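# Fill the carton's empty cell with a steel-table bottle

## Task

Find the carton row whose final cell has no bottle, take one bottle from the steel table, set it into that empty cell, and leave it there with the gripper opened.

## Robot and tools

Robot: two arms, left_arm and right_arm, each ending in a two-finger gripper. The names are labels only and do not match image sides. left_arm is mounted on the +y side.

Frame: one shared scene frame. The origin is on the table surface midway between the arms, +x points out over the table, +z points up. Positions are in metres and orientations are quaternions written w, x, y, z. On each gripper the fingers point along its own +z axis and close along its own y axis. The reported end_effector_position is the point between the finger pads, roughly 1 cm short of the fingertips. Reported hand positions can be slightly wrong, more so at long reach. Arms tend to settle a centimetre or more off the commanded pose, usually too low.

Row layout (shared by execute_actions and move): one flat list of 16 numbers covering both arms, even if only one moves. Order: left_arm x, y, z, qw, qx, qy, qz, opening, then right_arm the same 8. x, y, z and the quaternion are an absolute goal pose for that gripper in the scene frame, not an offset. Opening runs from -1 (closed) to +1 (fully open, 0.094 m). You may append 12 more numbers from 0 to 1: stiffness multipliers for the joints, left_arm's 6 then right_arm's 6, in Joint positions order. They stay in effect until changed.

execute_actions(actions): a list of actions run one after another. Each action is a list of up to 15 rows, one row per 1/30 s step; if fewer rows are given, the final row repeats to fill 15 steps. An empty list just reports state and images. A target more than 0.6 m from the gripper's current position along any of that gripper's own axes makes the action refused for both arms; a malformed action, or a first action failing that test against the latest reported state, cancels the entire call. Each step, the commanded pose is clipped to within 70 mm and 16 degrees of the measured pose, and the arm only continues up to that clipped pose after the action, so long travels need several actions. Position wins over orientation when both cannot be met. To hold an orientation, repeat the same quaternion yourself rather than copying the drifting reported one.

move(target, speed, blocking): target is one row as above (absolute poses). Each gripper travels a straight line, rotating the short way; both paths finish together and last 0.5 to 10 s (stopped at 10 s if longer). speed is the top path speed in m/s, 0.002 to 0.5, default 0.25; rotation is capped at twice that in rad/s. The opening is applied at the start. Paths ignore obstacles and the other arm, grippers lag and can overshoot the speed near full stretch. Faster contact hits harder, and aiming deeper past a contact pushes harder. With blocking=false the result returns after 0.5 s while motion continues; call wait or stop before any further rows or moves.

wait(seconds): 0 to 10 s, arms hold their last command; returns early if a running move finishes. stop(): brakes a running move; needs stopping distance, fingers keep moving. zoom_image(camera, region): region [x0, y0, x1, y1] in pixels of that camera's latest image, origin top-left, at most 504 by 504. Cameras, all 504x504: cam_head_left, cam_head_right, cam_high, cam_low, cam_left_wrist, cam_right_wrist. finished_scene(scene): give the current scene's number; it ends the scene irreversibly and reports success, so the bottle must already rest in the cell and stay there.

Reading results: the state line shows left_arm | right_arm pose. Hand target lines give the pose each controller is currently steering toward. Action calls list end_effector_position at some steps; HELD with an arm label means that arm's command was held back that step. 'pose unreachable' names an arm whose command the clearance check altered or blocked. A move adds a 'move:' line giving the ending (done, off_target, moving, held, fault) and limits (paced = pose clipped, held = some steps blocked, after which it may jump faster), plus each gripper's distance from its pose; if only one arm is named, the other finished fine. grip_measured is finger opening on the command scale; the last Joint positions value is opening in metres; readings may be off by about 1 mm. Joint limits (rad), base to gripper: waist -2.618 to 3.054, shoulder 0 to 3.142, elbow 0 to 3.142, wrist pitch -1.571 to 1.571, wrist yaw -1.571 to 1.571, wrist roll -2.094 to 2.094.

Gripping: to hold, command roughly 0.03 below grip_measured; smaller margins grip lighter. Pads push about 50 to 62 N, briefly more on first contact.

Avoid: knocking or placing anything off the table (task fails), dropping or slamming the bottle, hard pushes, and arms striking or pressing each other. An arm meant to stay still should receive its last reported full pose and intended opening every call. Random tugs on held items or pushes on loose items may occur. Holding loads heats motors: MOTOR HOT at 75 °C, an arm stop of 10 s at 90 °C, and at 100 °C that arm goes limp and drops; these appear as OVER-TEMPERATURE FAULT lines. The robot holds its last command while you are composing a reply.

Each tool is called after "Call:" as a command line: name --argument value for each argument, lists and objects as JSON in quotes; but a table of rows of numbers goes row by row, as --pt "numbers of a row", without its own name.

## Session

I'll start by looking at the scene.

Call:
execute_actions --actions '[]'

Scene clock: 0.00 s.
left_arm: end_effector_position=(+0.5283, +0.0880, +0.2692) grip_measured=+1.000 end_effector_quat_wxyz=(+0.524, -0.108, +0.843, -0.059) | right_arm: end_effector_position=(+0.3584, -0.5783, +0.1548) grip_measured=+1.000 end_effector_quat_wxyz=(+0.102, +0.773, +0.543, +0.311)
Joint positions: left_arm=[-0.445  1.923  1.743 -0.313 -0.345 -0.419  0.094] | right_arm=[-0.784  1.735  1.424 -0.922 -0.588  1.205  0.094]
Joint velocities: left_arm=[-0.022  0.002 -0.012 -0.066  0.022 -0.037  0.   ] | right_arm=[-0.002  0.002 -0.007  0.007  0.081  0.11   0.   ]
Motor temperatures (°C, as the motors report them): left_arm=[23 23 22 24 22 25] | right_arm=[24 22 24 24 24 24]
Hand target (left_arm): +0.527, +0.089, +0.266; +0.518, -0.107, +0.847, -0.054
Hand target (right_arm): +0.359, -0.578, +0.159; +0.106, +0.771, +0.545, +0.313
Joint stiffness scale: left_arm=[1. 1. 1. 1. 1. 1.] | right_arm=[1. 1. 1. 1. 1. 1.]

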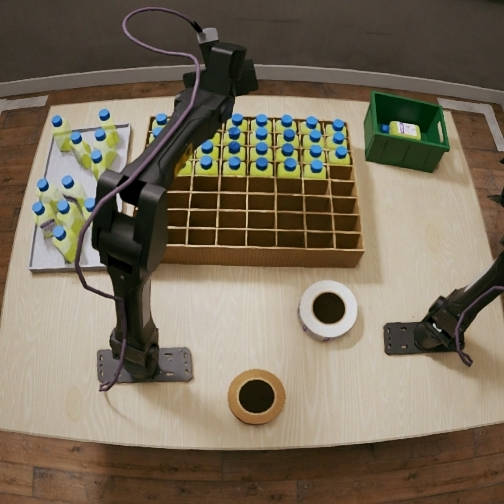

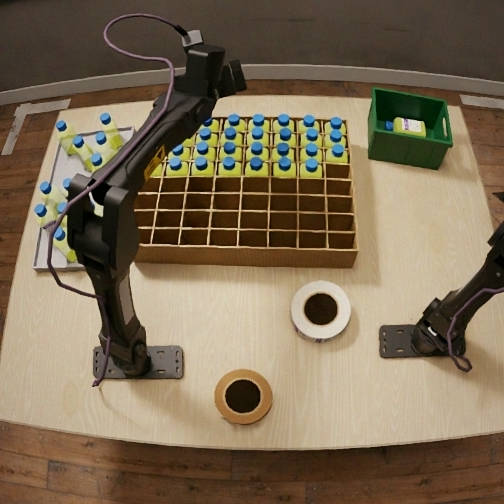

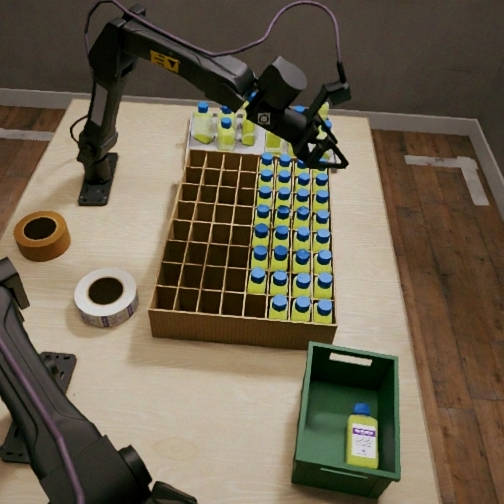

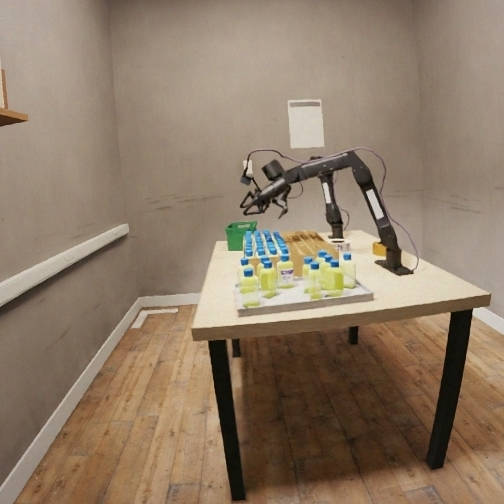

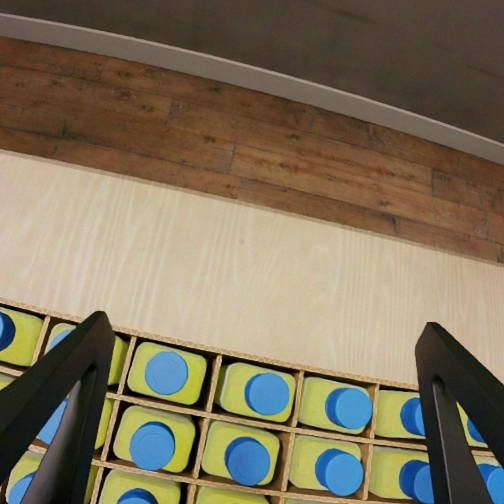

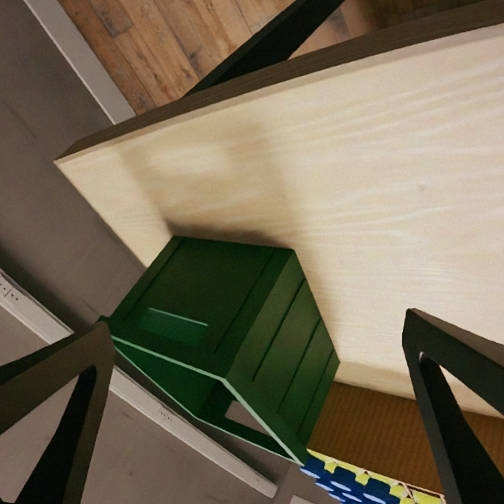

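Call:
zoom_image --camera "cam_head_left" --region '[0, 80, 400, 300]'

Call:
zoom_image --camera "cam_high" --region '[130, 80, 400, 350]'

Call:
zoom_image --camera "cam_low" --region '[200, 200, 420, 330]'

Region (0, 80, 400, 300) of cam_head_left's 504x504 image, scaled by 1.260, with more detail than that image has; it fills the top 277 rows of this view, and the rest is white.

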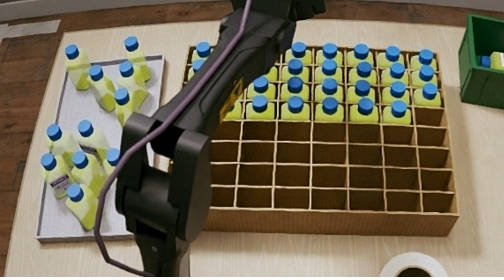

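Region (130, 80, 400, 350) of cam_high's 504x504 image, scaled by 1.867, with more detail than that image has.

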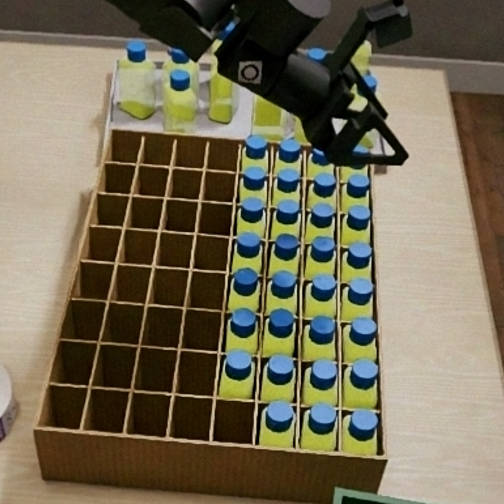

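Region (200, 200, 420, 330) of cam_low's 504x504 image, scaled by 2.291, with more detail than that image has; it fills the top 298 rows of this view, and the rest is white.

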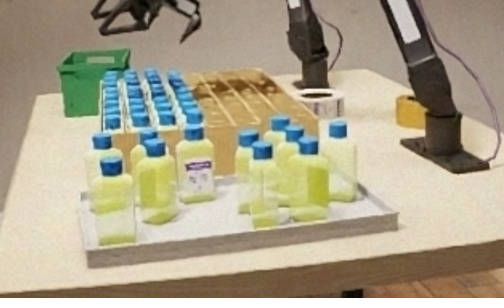

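Call:
move --target '[0.35, 0.42, 0.36, 0, 0, 1, 0, 1, 0.40, -0.15, 0.36, 0, 0, 1, 0, 1]' --speed 0.3

Scene clock: 9.47 s.
left_arm: end_effector_position=(+0.3491, +0.4232, +0.3555) grip_measured=+1.000 end_effector_quat_wxyz=(+0.279, -0.016, +0.951, +0.129) | right_arm: end_effector_position=(+0.3967, -0.1478, +0.3596) grip_measured=+1.000 end_effector_quat_wxyz=(+0.254, +0.027, +0.945, +0.204)
Joint positions: left_arm=[ 0.381  1.908  2.517 -1.554  0.004  0.421  0.094] | right_arm=[ 0.509  1.966  2.601 -1.549 -0.104  0.572  0.094]
Joint velocities: left_arm=[-0.032  0.007  0.012 -0.051  0.022 -0.066  0.   ] | right_arm=[ 0.002 -0.002  0.017 -0.037  0.037 -0.066  0.   ]
Motor temperatures (°C, as the motors report them): left_arm=[23 25 23 25 22 25] | right_arm=[24 23 25 25 24 24]
Hand target (left_arm): +0.344, +0.416, +0.355; +0.270, -0.008, +0.954, +0.129
Hand target (right_arm): +0.397, -0.147, +0.359; +0.257, +0.020, +0.946, +0.196
Off the commanded pose (left_arm): 0.006 m, 36 deg; orientation clipped at the last step of the last action.
Off the commanded pose (right_arm): 0.004 m, 38 deg; orientation clipped at the last step of the last action.
Joint stiffness scale: left_arm=[1. 1. 1. 1. 1. 1.] | right_arm=[1. 1. 1. 1. 1. 1.]
joint sent to its limit (left arm) — the command would take joint 4 (wrist pitch) past its lower limit, so that joint was sent only as far as its limit.
joint sent to its limit (right arm) — the command would take joint 4 (wrist pitch) past its lower limit, so that joint was sent only as far as its limit.
move: off_target (left_arm, right_arm); limits=paced

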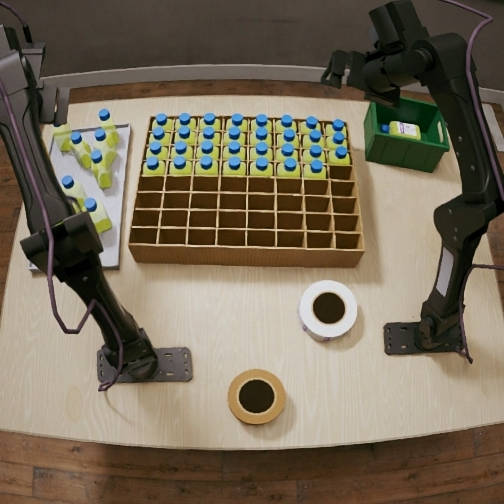

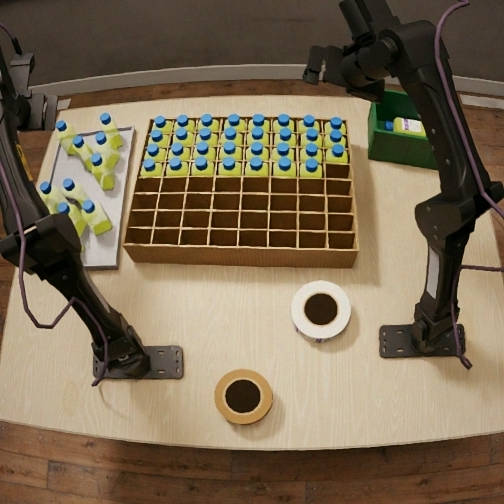

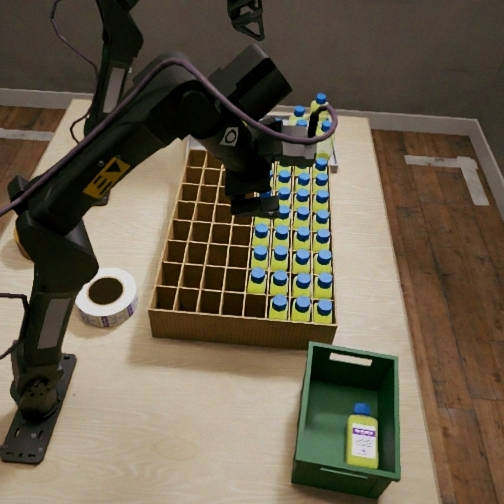

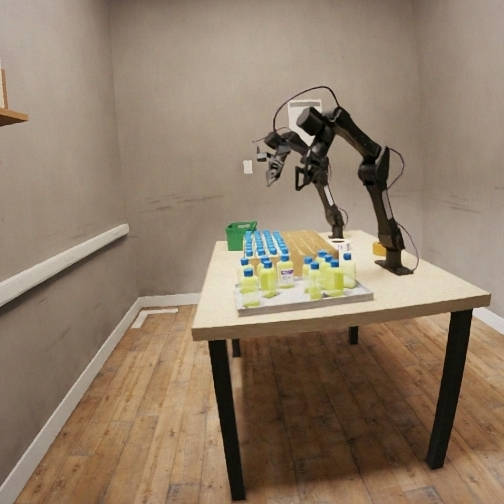

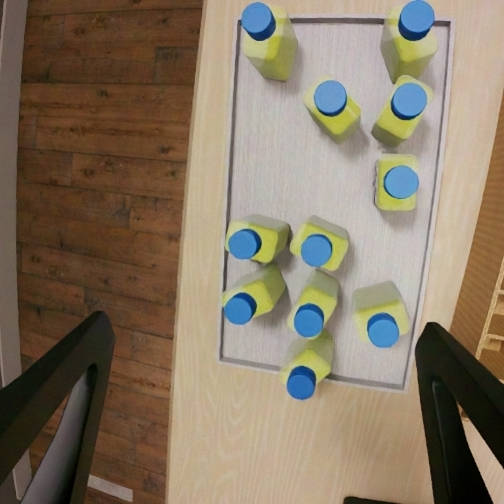

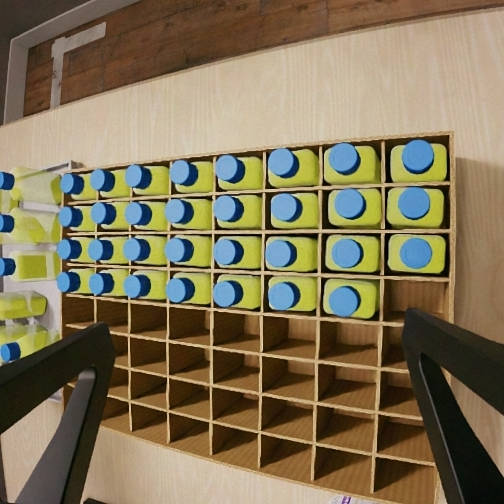

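Call:
move --target '[0.39, 0.36, 0.19, 0.1736, 0, 0.9848, 0, 1, 0.345, -0.19, 0.20, 0.2164, 0, 0.9763, 0, 1]' --speed 0.3

Scene clock: 32.40 s.
left_arm: end_effector_position=(+0.3935, +0.3682, +0.1921) grip_measured=+1.000 end_effector_quat_wxyz=(+0.174, -0.001, +0.985, +0.006) | right_arm: end_effector_position=(+0.3478, -0.1865, +0.1920) grip_measured=+1.000 end_effector_quat_wxyz=(+0.199, -0.001, +0.980, +0.000)
Joint positions: left_arm=[ 0.264  1.935  1.937 -1.237  0.102  0.319  0.094] | right_arm=[ 0.633  1.655  1.577 -1.157  0.222  0.563  0.094]
Joint velocities: left_arm=[ 0.002 -0.022 -0.002 -0.037  0.022 -0.007  0.   ] | right_arm=[-0.002 -0.002 -0.002  0.022  0.095  0.022  0.   ]
Motor temperatures (°C, as the motors report them): left_arm=[23 27 23 26 22 25] | right_arm=[24 25 25 26 24 24]
Hand target (left_arm): +0.395, +0.362, +0.190; +0.174, +0.001, +0.985, -0.001
Hand target (right_arm): +0.348, -0.187, +0.199; +0.215, +0.002, +0.977, +0.001
Off the commanded pose (left_arm): 0.009 m, 1 deg.
Off the commanded pose (right_arm): 0.009 m, 2 deg.
Joint stiffness scale: left_arm=[1. 1. 1. 1. 1. 1.] | right_arm=[1. 1. 1. 1. 1. 1.]
move: done

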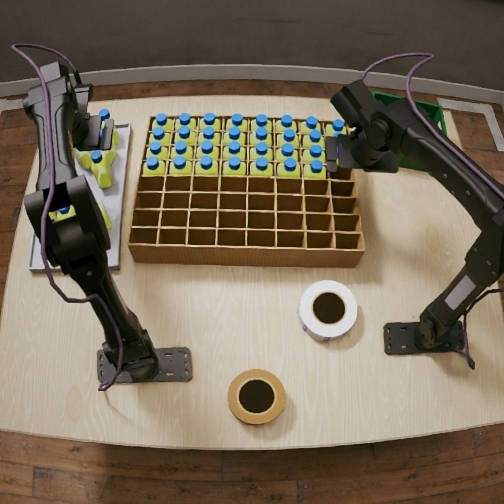

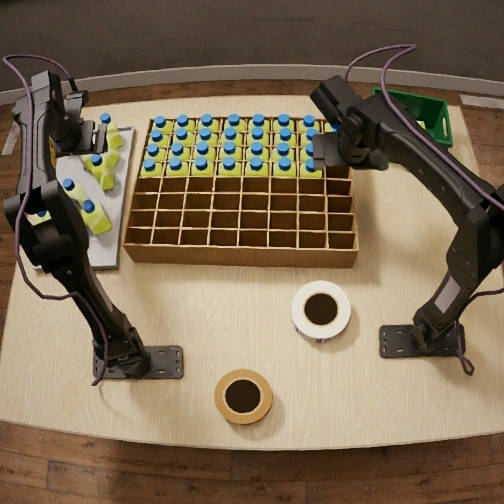

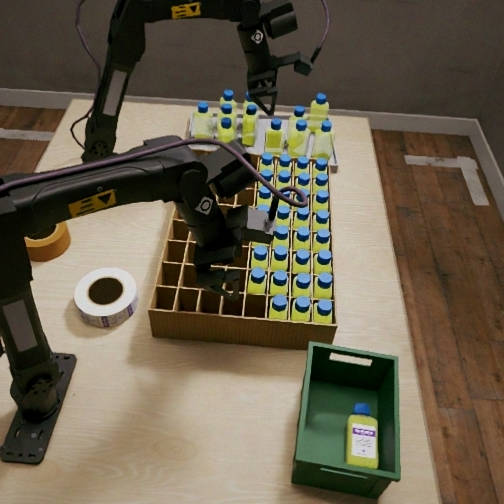

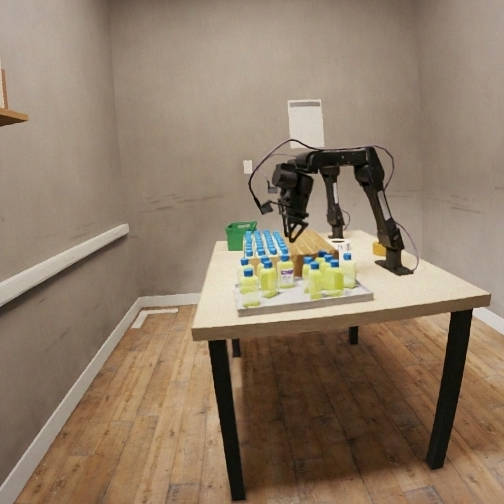

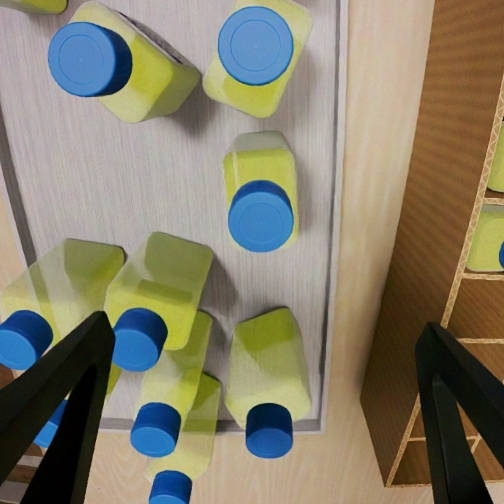

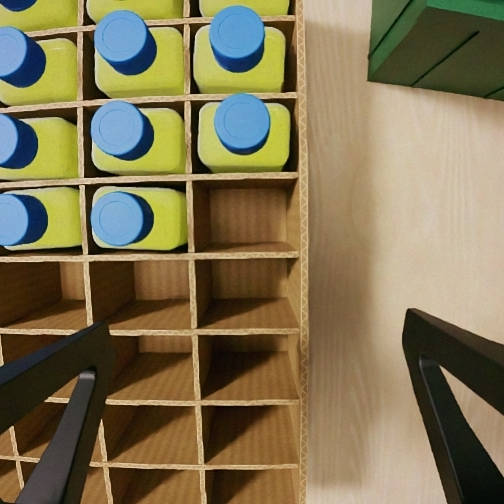

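Call:
zoom_image --camera "cam_low" --region '[220, 180, 380, 320]'

Call:
zoom_image --camera "cam_high" --region '[170, 40, 350, 180]'

Region (220, 180, 380, 320) of cam_low's 504x504 image, scaled by 3.150, with more detail than that image has; it fills the top 441 rows of this view, and the rest is white.

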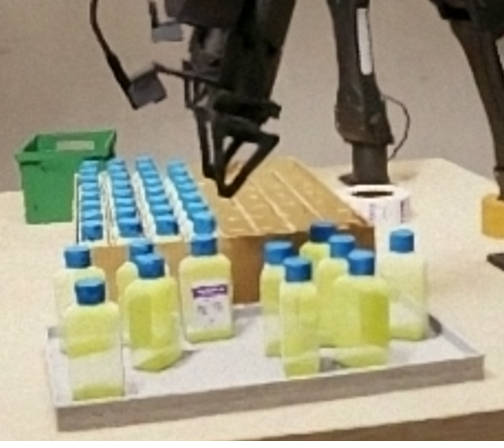

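Region (170, 40, 350, 180) of cam_high's 504x504 image, scaled by 2.800, with more detail than that image has.

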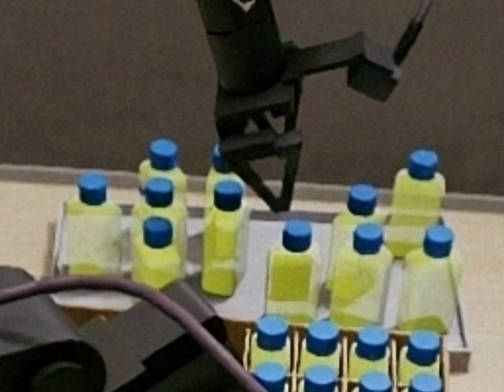

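Call:
move --target '[0.412, 0.363, 0.15, 0.1736, 0, 0.9848, 0, 0.35, 0.12, -0.12, 0.23, 0.1727, -0.49, 0.8486, 0.0997, 0.35]' --speed 0.25

Scene clock: 43.33 s.
left_arm: end_effector_position=(+0.4128, +0.3703, +0.1617) grip_measured=+0.352 end_effector_quat_wxyz=(+0.185, -0.003, +0.983, +0.008) | right_arm: end_effector_position=(+0.1229, -0.1133, +0.2249) grip_measured=+0.352 end_effector_quat_wxyz=(+0.166, -0.483, +0.854, +0.101)
Joint positions: left_arm=[ 0.254  1.967  1.852 -1.095  0.102  0.304  0.063] | right_arm=[ 1.249  1.266  1.367 -1.285  0.059  0.178  0.063]
Joint velocities: left_arm=[ 0.012 -0.002 -0.017 -0.022 -0.007 -0.037  0.   ] | right_arm=[ 0.017 -0.012 -0.017  0.037 -0.037 -0.037  0.   ]
Motor temperatures (°C, as the motors report them): left_arm=[23 27 23 26 22 25] | right_arm=[24 25 25 26 24 24]
Hand target (left_arm): +0.413, +0.363, +0.151; +0.174, +0.000, +0.985, -0.000
Hand target (right_arm): +0.117, -0.119, +0.230; +0.166, -0.489, +0.850, +0.106
Off the commanded pose (left_arm): 0.014 m, 2 deg.
Off the commanded pose (right_arm): 0.009 m, 1 deg.
Joint stiffness scale: left_arm=[1. 1. 1. 1. 1. 1.] | right_arm=[1. 1. 1. 1. 1. 1.]
move: off_target (left_arm)

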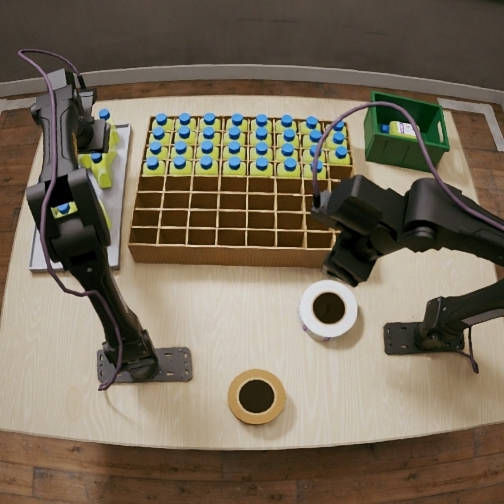

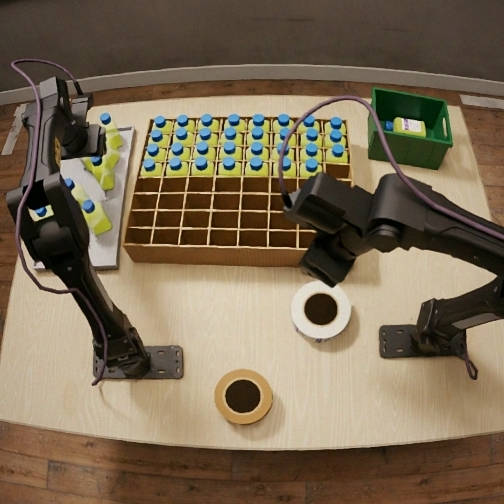

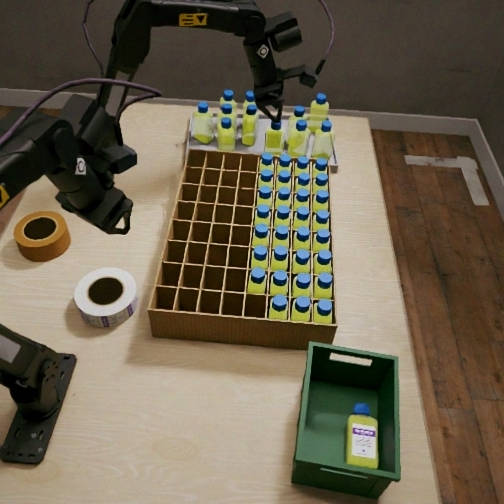

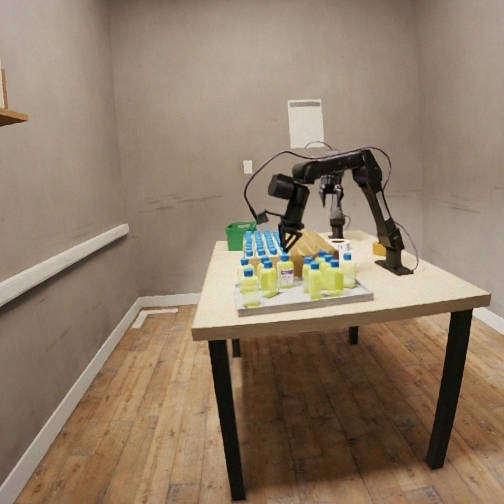

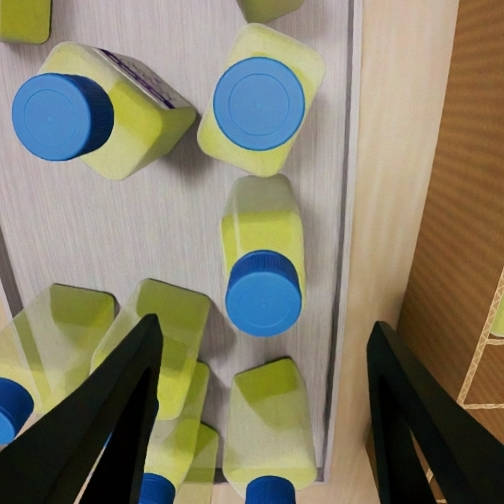

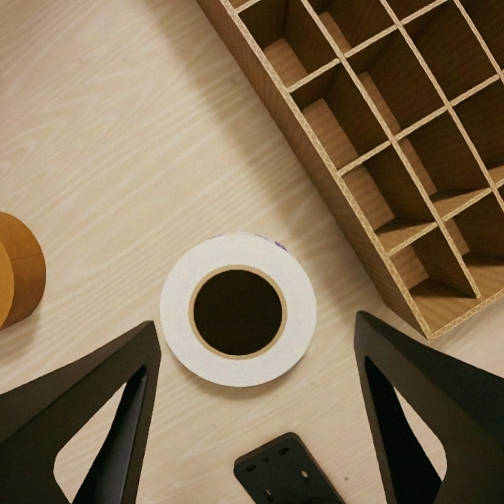

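Call:
move --target '[0.415, 0.363, 0.117, 0.1736, 0, 0.9848, 0, 0.35, 0.12, -0.12, 0.23, 0.1727, -0.49, 0.8486, 0.0997, 0.35]' --speed 0.15

Scene clock: 45.27 s.
left_arm: end_effector_position=(+0.4159, +0.3713, +0.1258) grip_measured=+0.352 end_effector_quat_wxyz=(+0.182, -0.004, +0.983, +0.006) | right_arm: end_effector_position=(+0.1228, -0.1135, +0.2248) grip_measured=+0.352 end_effector_quat_wxyz=(+0.165, -0.485, +0.853, +0.101)
Joint positions: left_arm=[ 0.254  1.979  1.728 -0.967  0.102  0.302  0.063] | right_arm=[ 1.249  1.266  1.367 -1.286  0.059  0.173  0.063]
Joint velocities: left_arm=[ 0.002  0.002  0.007 -0.007  0.022 -0.066  0.   ] | right_arm=[-0.002 -0.012  0.002 -0.095  0.081  0.037 -0.   ]
Motor temperatures (°C, as the motors report them): left_arm=[23 27 23 26 22 25] | right_arm=[24 25 25 26 24 24]
Hand target (left_arm): +0.416, +0.363, +0.117; +0.174, -0.000, +0.985, -0.000
Hand target (right_arm): +0.120, -0.120, +0.230; +0.173, -0.490, +0.849, +0.100
Off the commanded pose (left_arm): 0.012 m, 1 deg.
Off the commanded pose (right_arm): 0.009 m, 1 deg.
Joint stiffness scale: left_arm=[1. 1. 1. 1. 1. 1.] | right_arm=[1. 1. 1. 1. 1. 1.]
move: off_target (left_arm)

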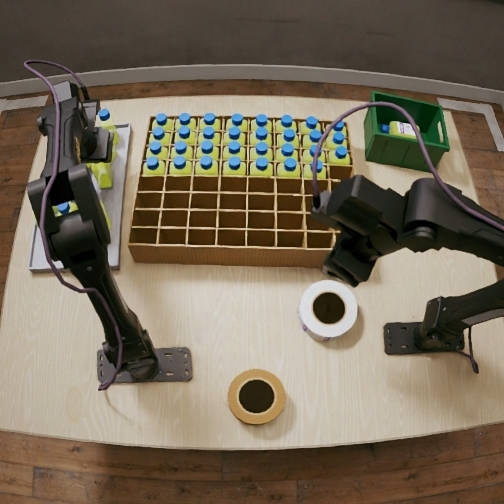

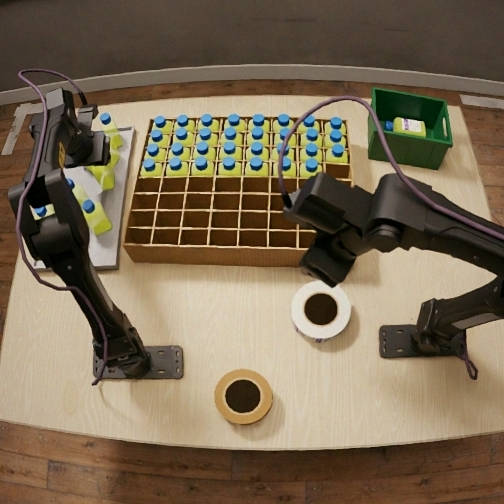

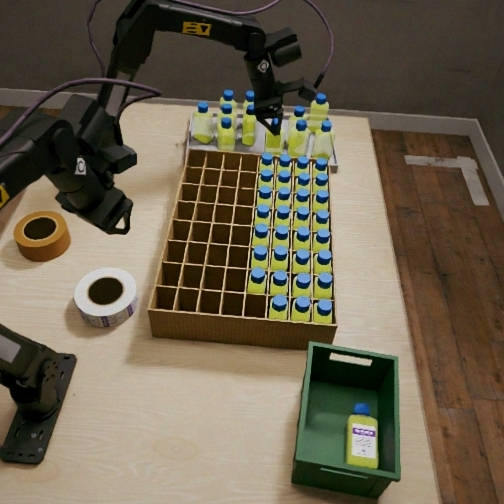

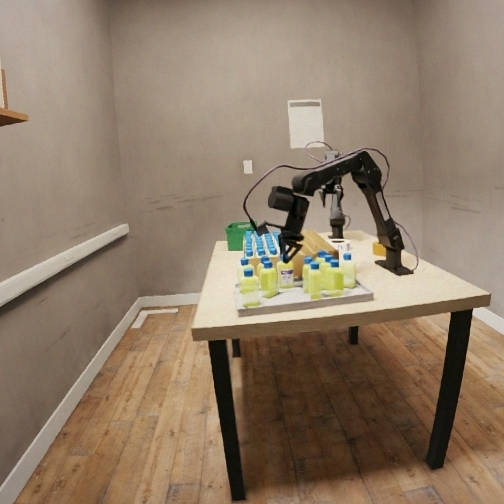

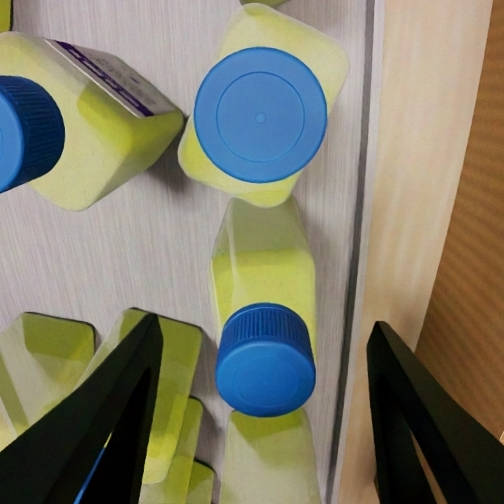

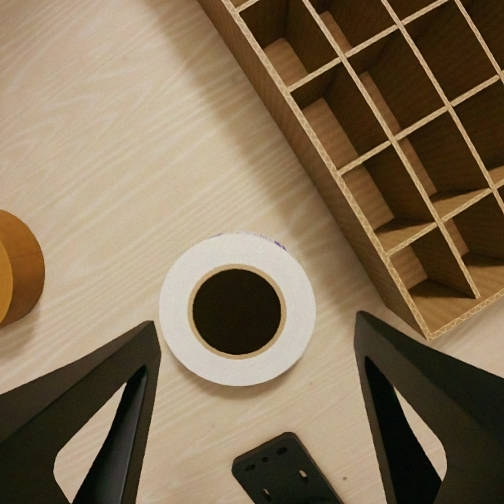

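Call:
execute_actions --actions '[[[0.415, 0.363, 0.117, 0.1736, 0, 0.9848, 0, -0.5, 0.12, -0.12, 0.23, 0.1727, -0.49, 0.8486, 0.0997, 0.35]], [[0.415, 0.363, 0.117, 0.1736, 0, 0.9848, 0, -0.5, 0.12, -0.12, 0.23, 0.1727, -0.49, 0.8486, 0.0997, 0.35]]]'

Scene clock: 46.90 s.
left_arm: end_effector_position=(+0.4164, +0.3716, +0.1261) grip_measured=-0.475 end_effector_quat_wxyz=(+0.183, -0.004, +0.983, +0.007) | right_arm: end_effector_position=(+0.1228, -0.1135, +0.2248) grip_measured=+0.352 end_effector_quat_wxyz=(+0.165, -0.485, +0.853, +0.101)
Joint positions: left_arm=[ 0.254  1.979  1.728 -0.964  0.102  0.302  0.025] | right_arm=[ 1.249  1.266  1.367 -1.286  0.059  0.173  0.063]
Joint velocities: left_arm=[-0.007  0.012 -0.007  0.007 -0.007  0.022 -0.001] | right_arm=[-0.002  0.007 -0.027 -0.022 -0.022  0.007 -0.001]
Motor temperatures (°C, as the motors report them): left_arm=[23 27 23 26 22 25] | right_arm=[24 25 25 26 24 24]
Hand target (left_arm): +0.415, +0.363, +0.117; +0.174, +0.000, +0.985, -0.000
Hand target (right_arm): +0.120, -0.120, +0.230; +0.173, -0.490, +0.849, +0.100
Off the commanded pose (left_arm): 0.013 m, 1 deg.
Off the commanded pose (right_arm): 0.009 m, 1 deg.
Joint stiffness scale: left_arm=[1. 1. 1. 1. 1. 1.] | right_arm=[1. 1. 1. 1. 1. 1.]
Step readings (end_effector_position; steps 1 to 15: 1st action; 16 to 30: 2nd action):
0: left_arm (+0.4162, +0.3715, +0.1260) | right_arm (+0.1228, -0.1135, +0.2248)
1: left_arm (+0.4163, +0.3715, +0.1260) | right_arm (+0.1228, -0.1135, +0.2248)
2: left_arm (+0.4163, +0.3715, +0.1260) | right_arm (+0.1228, -0.1135, +0.2248)
4: left_arm (+0.4164, +0.3716, +0.1261) | right_arm (+0.1228, -0.1135, +0.2248)
8: left_arm (+0.4164, +0.3716, +0.1261) | right_arm (+0.1228, -0.1135, +0.2248)
15: left_arm (+0.4164, +0.3716, +0.1261) | right_arm (+0.1228, -0.1135, +0.2248)
16: left_arm (+0.4164, +0.3716, +0.1261) | right_arm (+0.1228, -0.1135, +0.2248)
17: left_arm (+0.4164, +0.3716, +0.1261) | right_arm (+0.1228, -0.1135, +0.2248)
19: left_arm (+0.4164, +0.3716, +0.1261) | right_arm (+0.1228, -0.1135, +0.2248)
23: left_arm (+0.4164, +0.3716, +0.1261) | right_arm (+0.1228, -0.1135, +0.2248)
30: end_effector_position above

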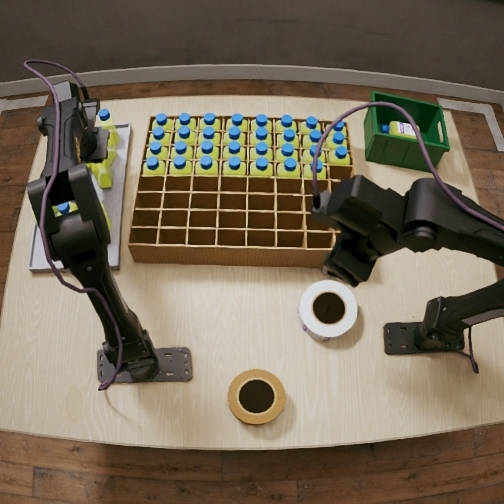

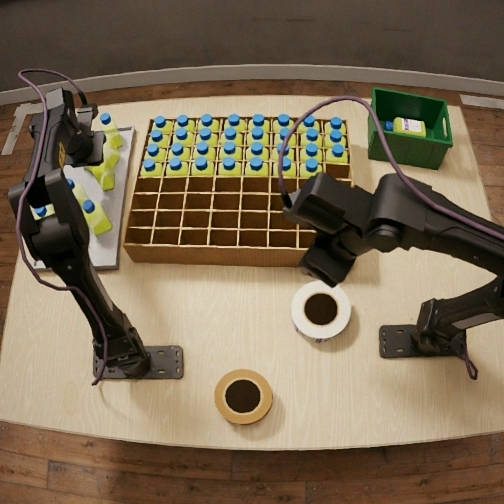

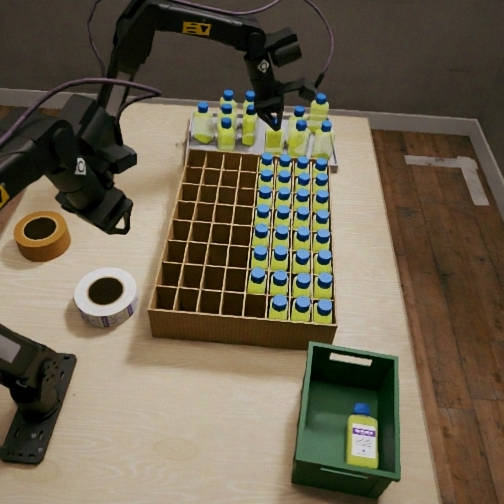

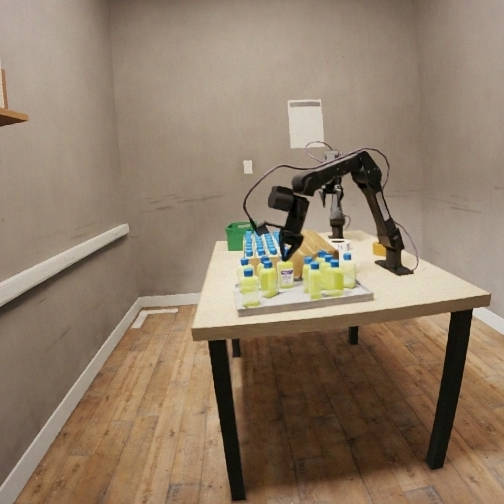

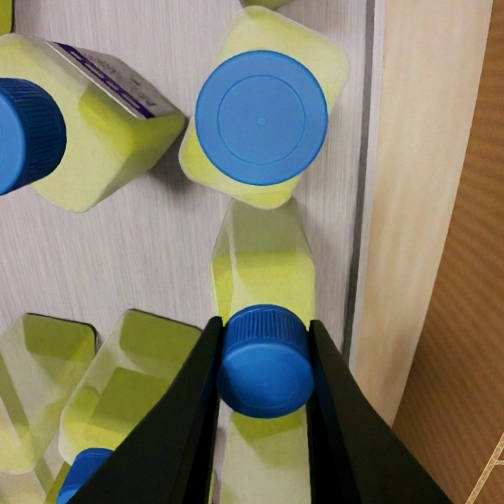

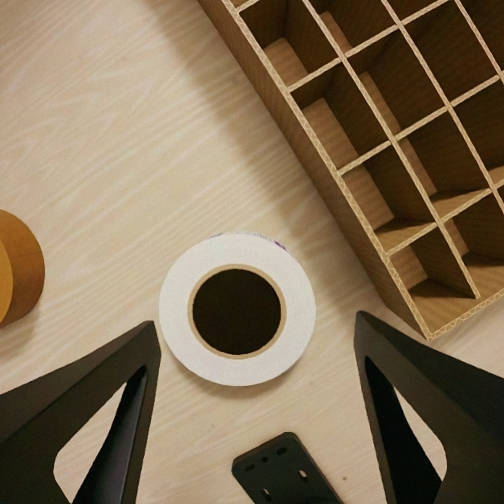

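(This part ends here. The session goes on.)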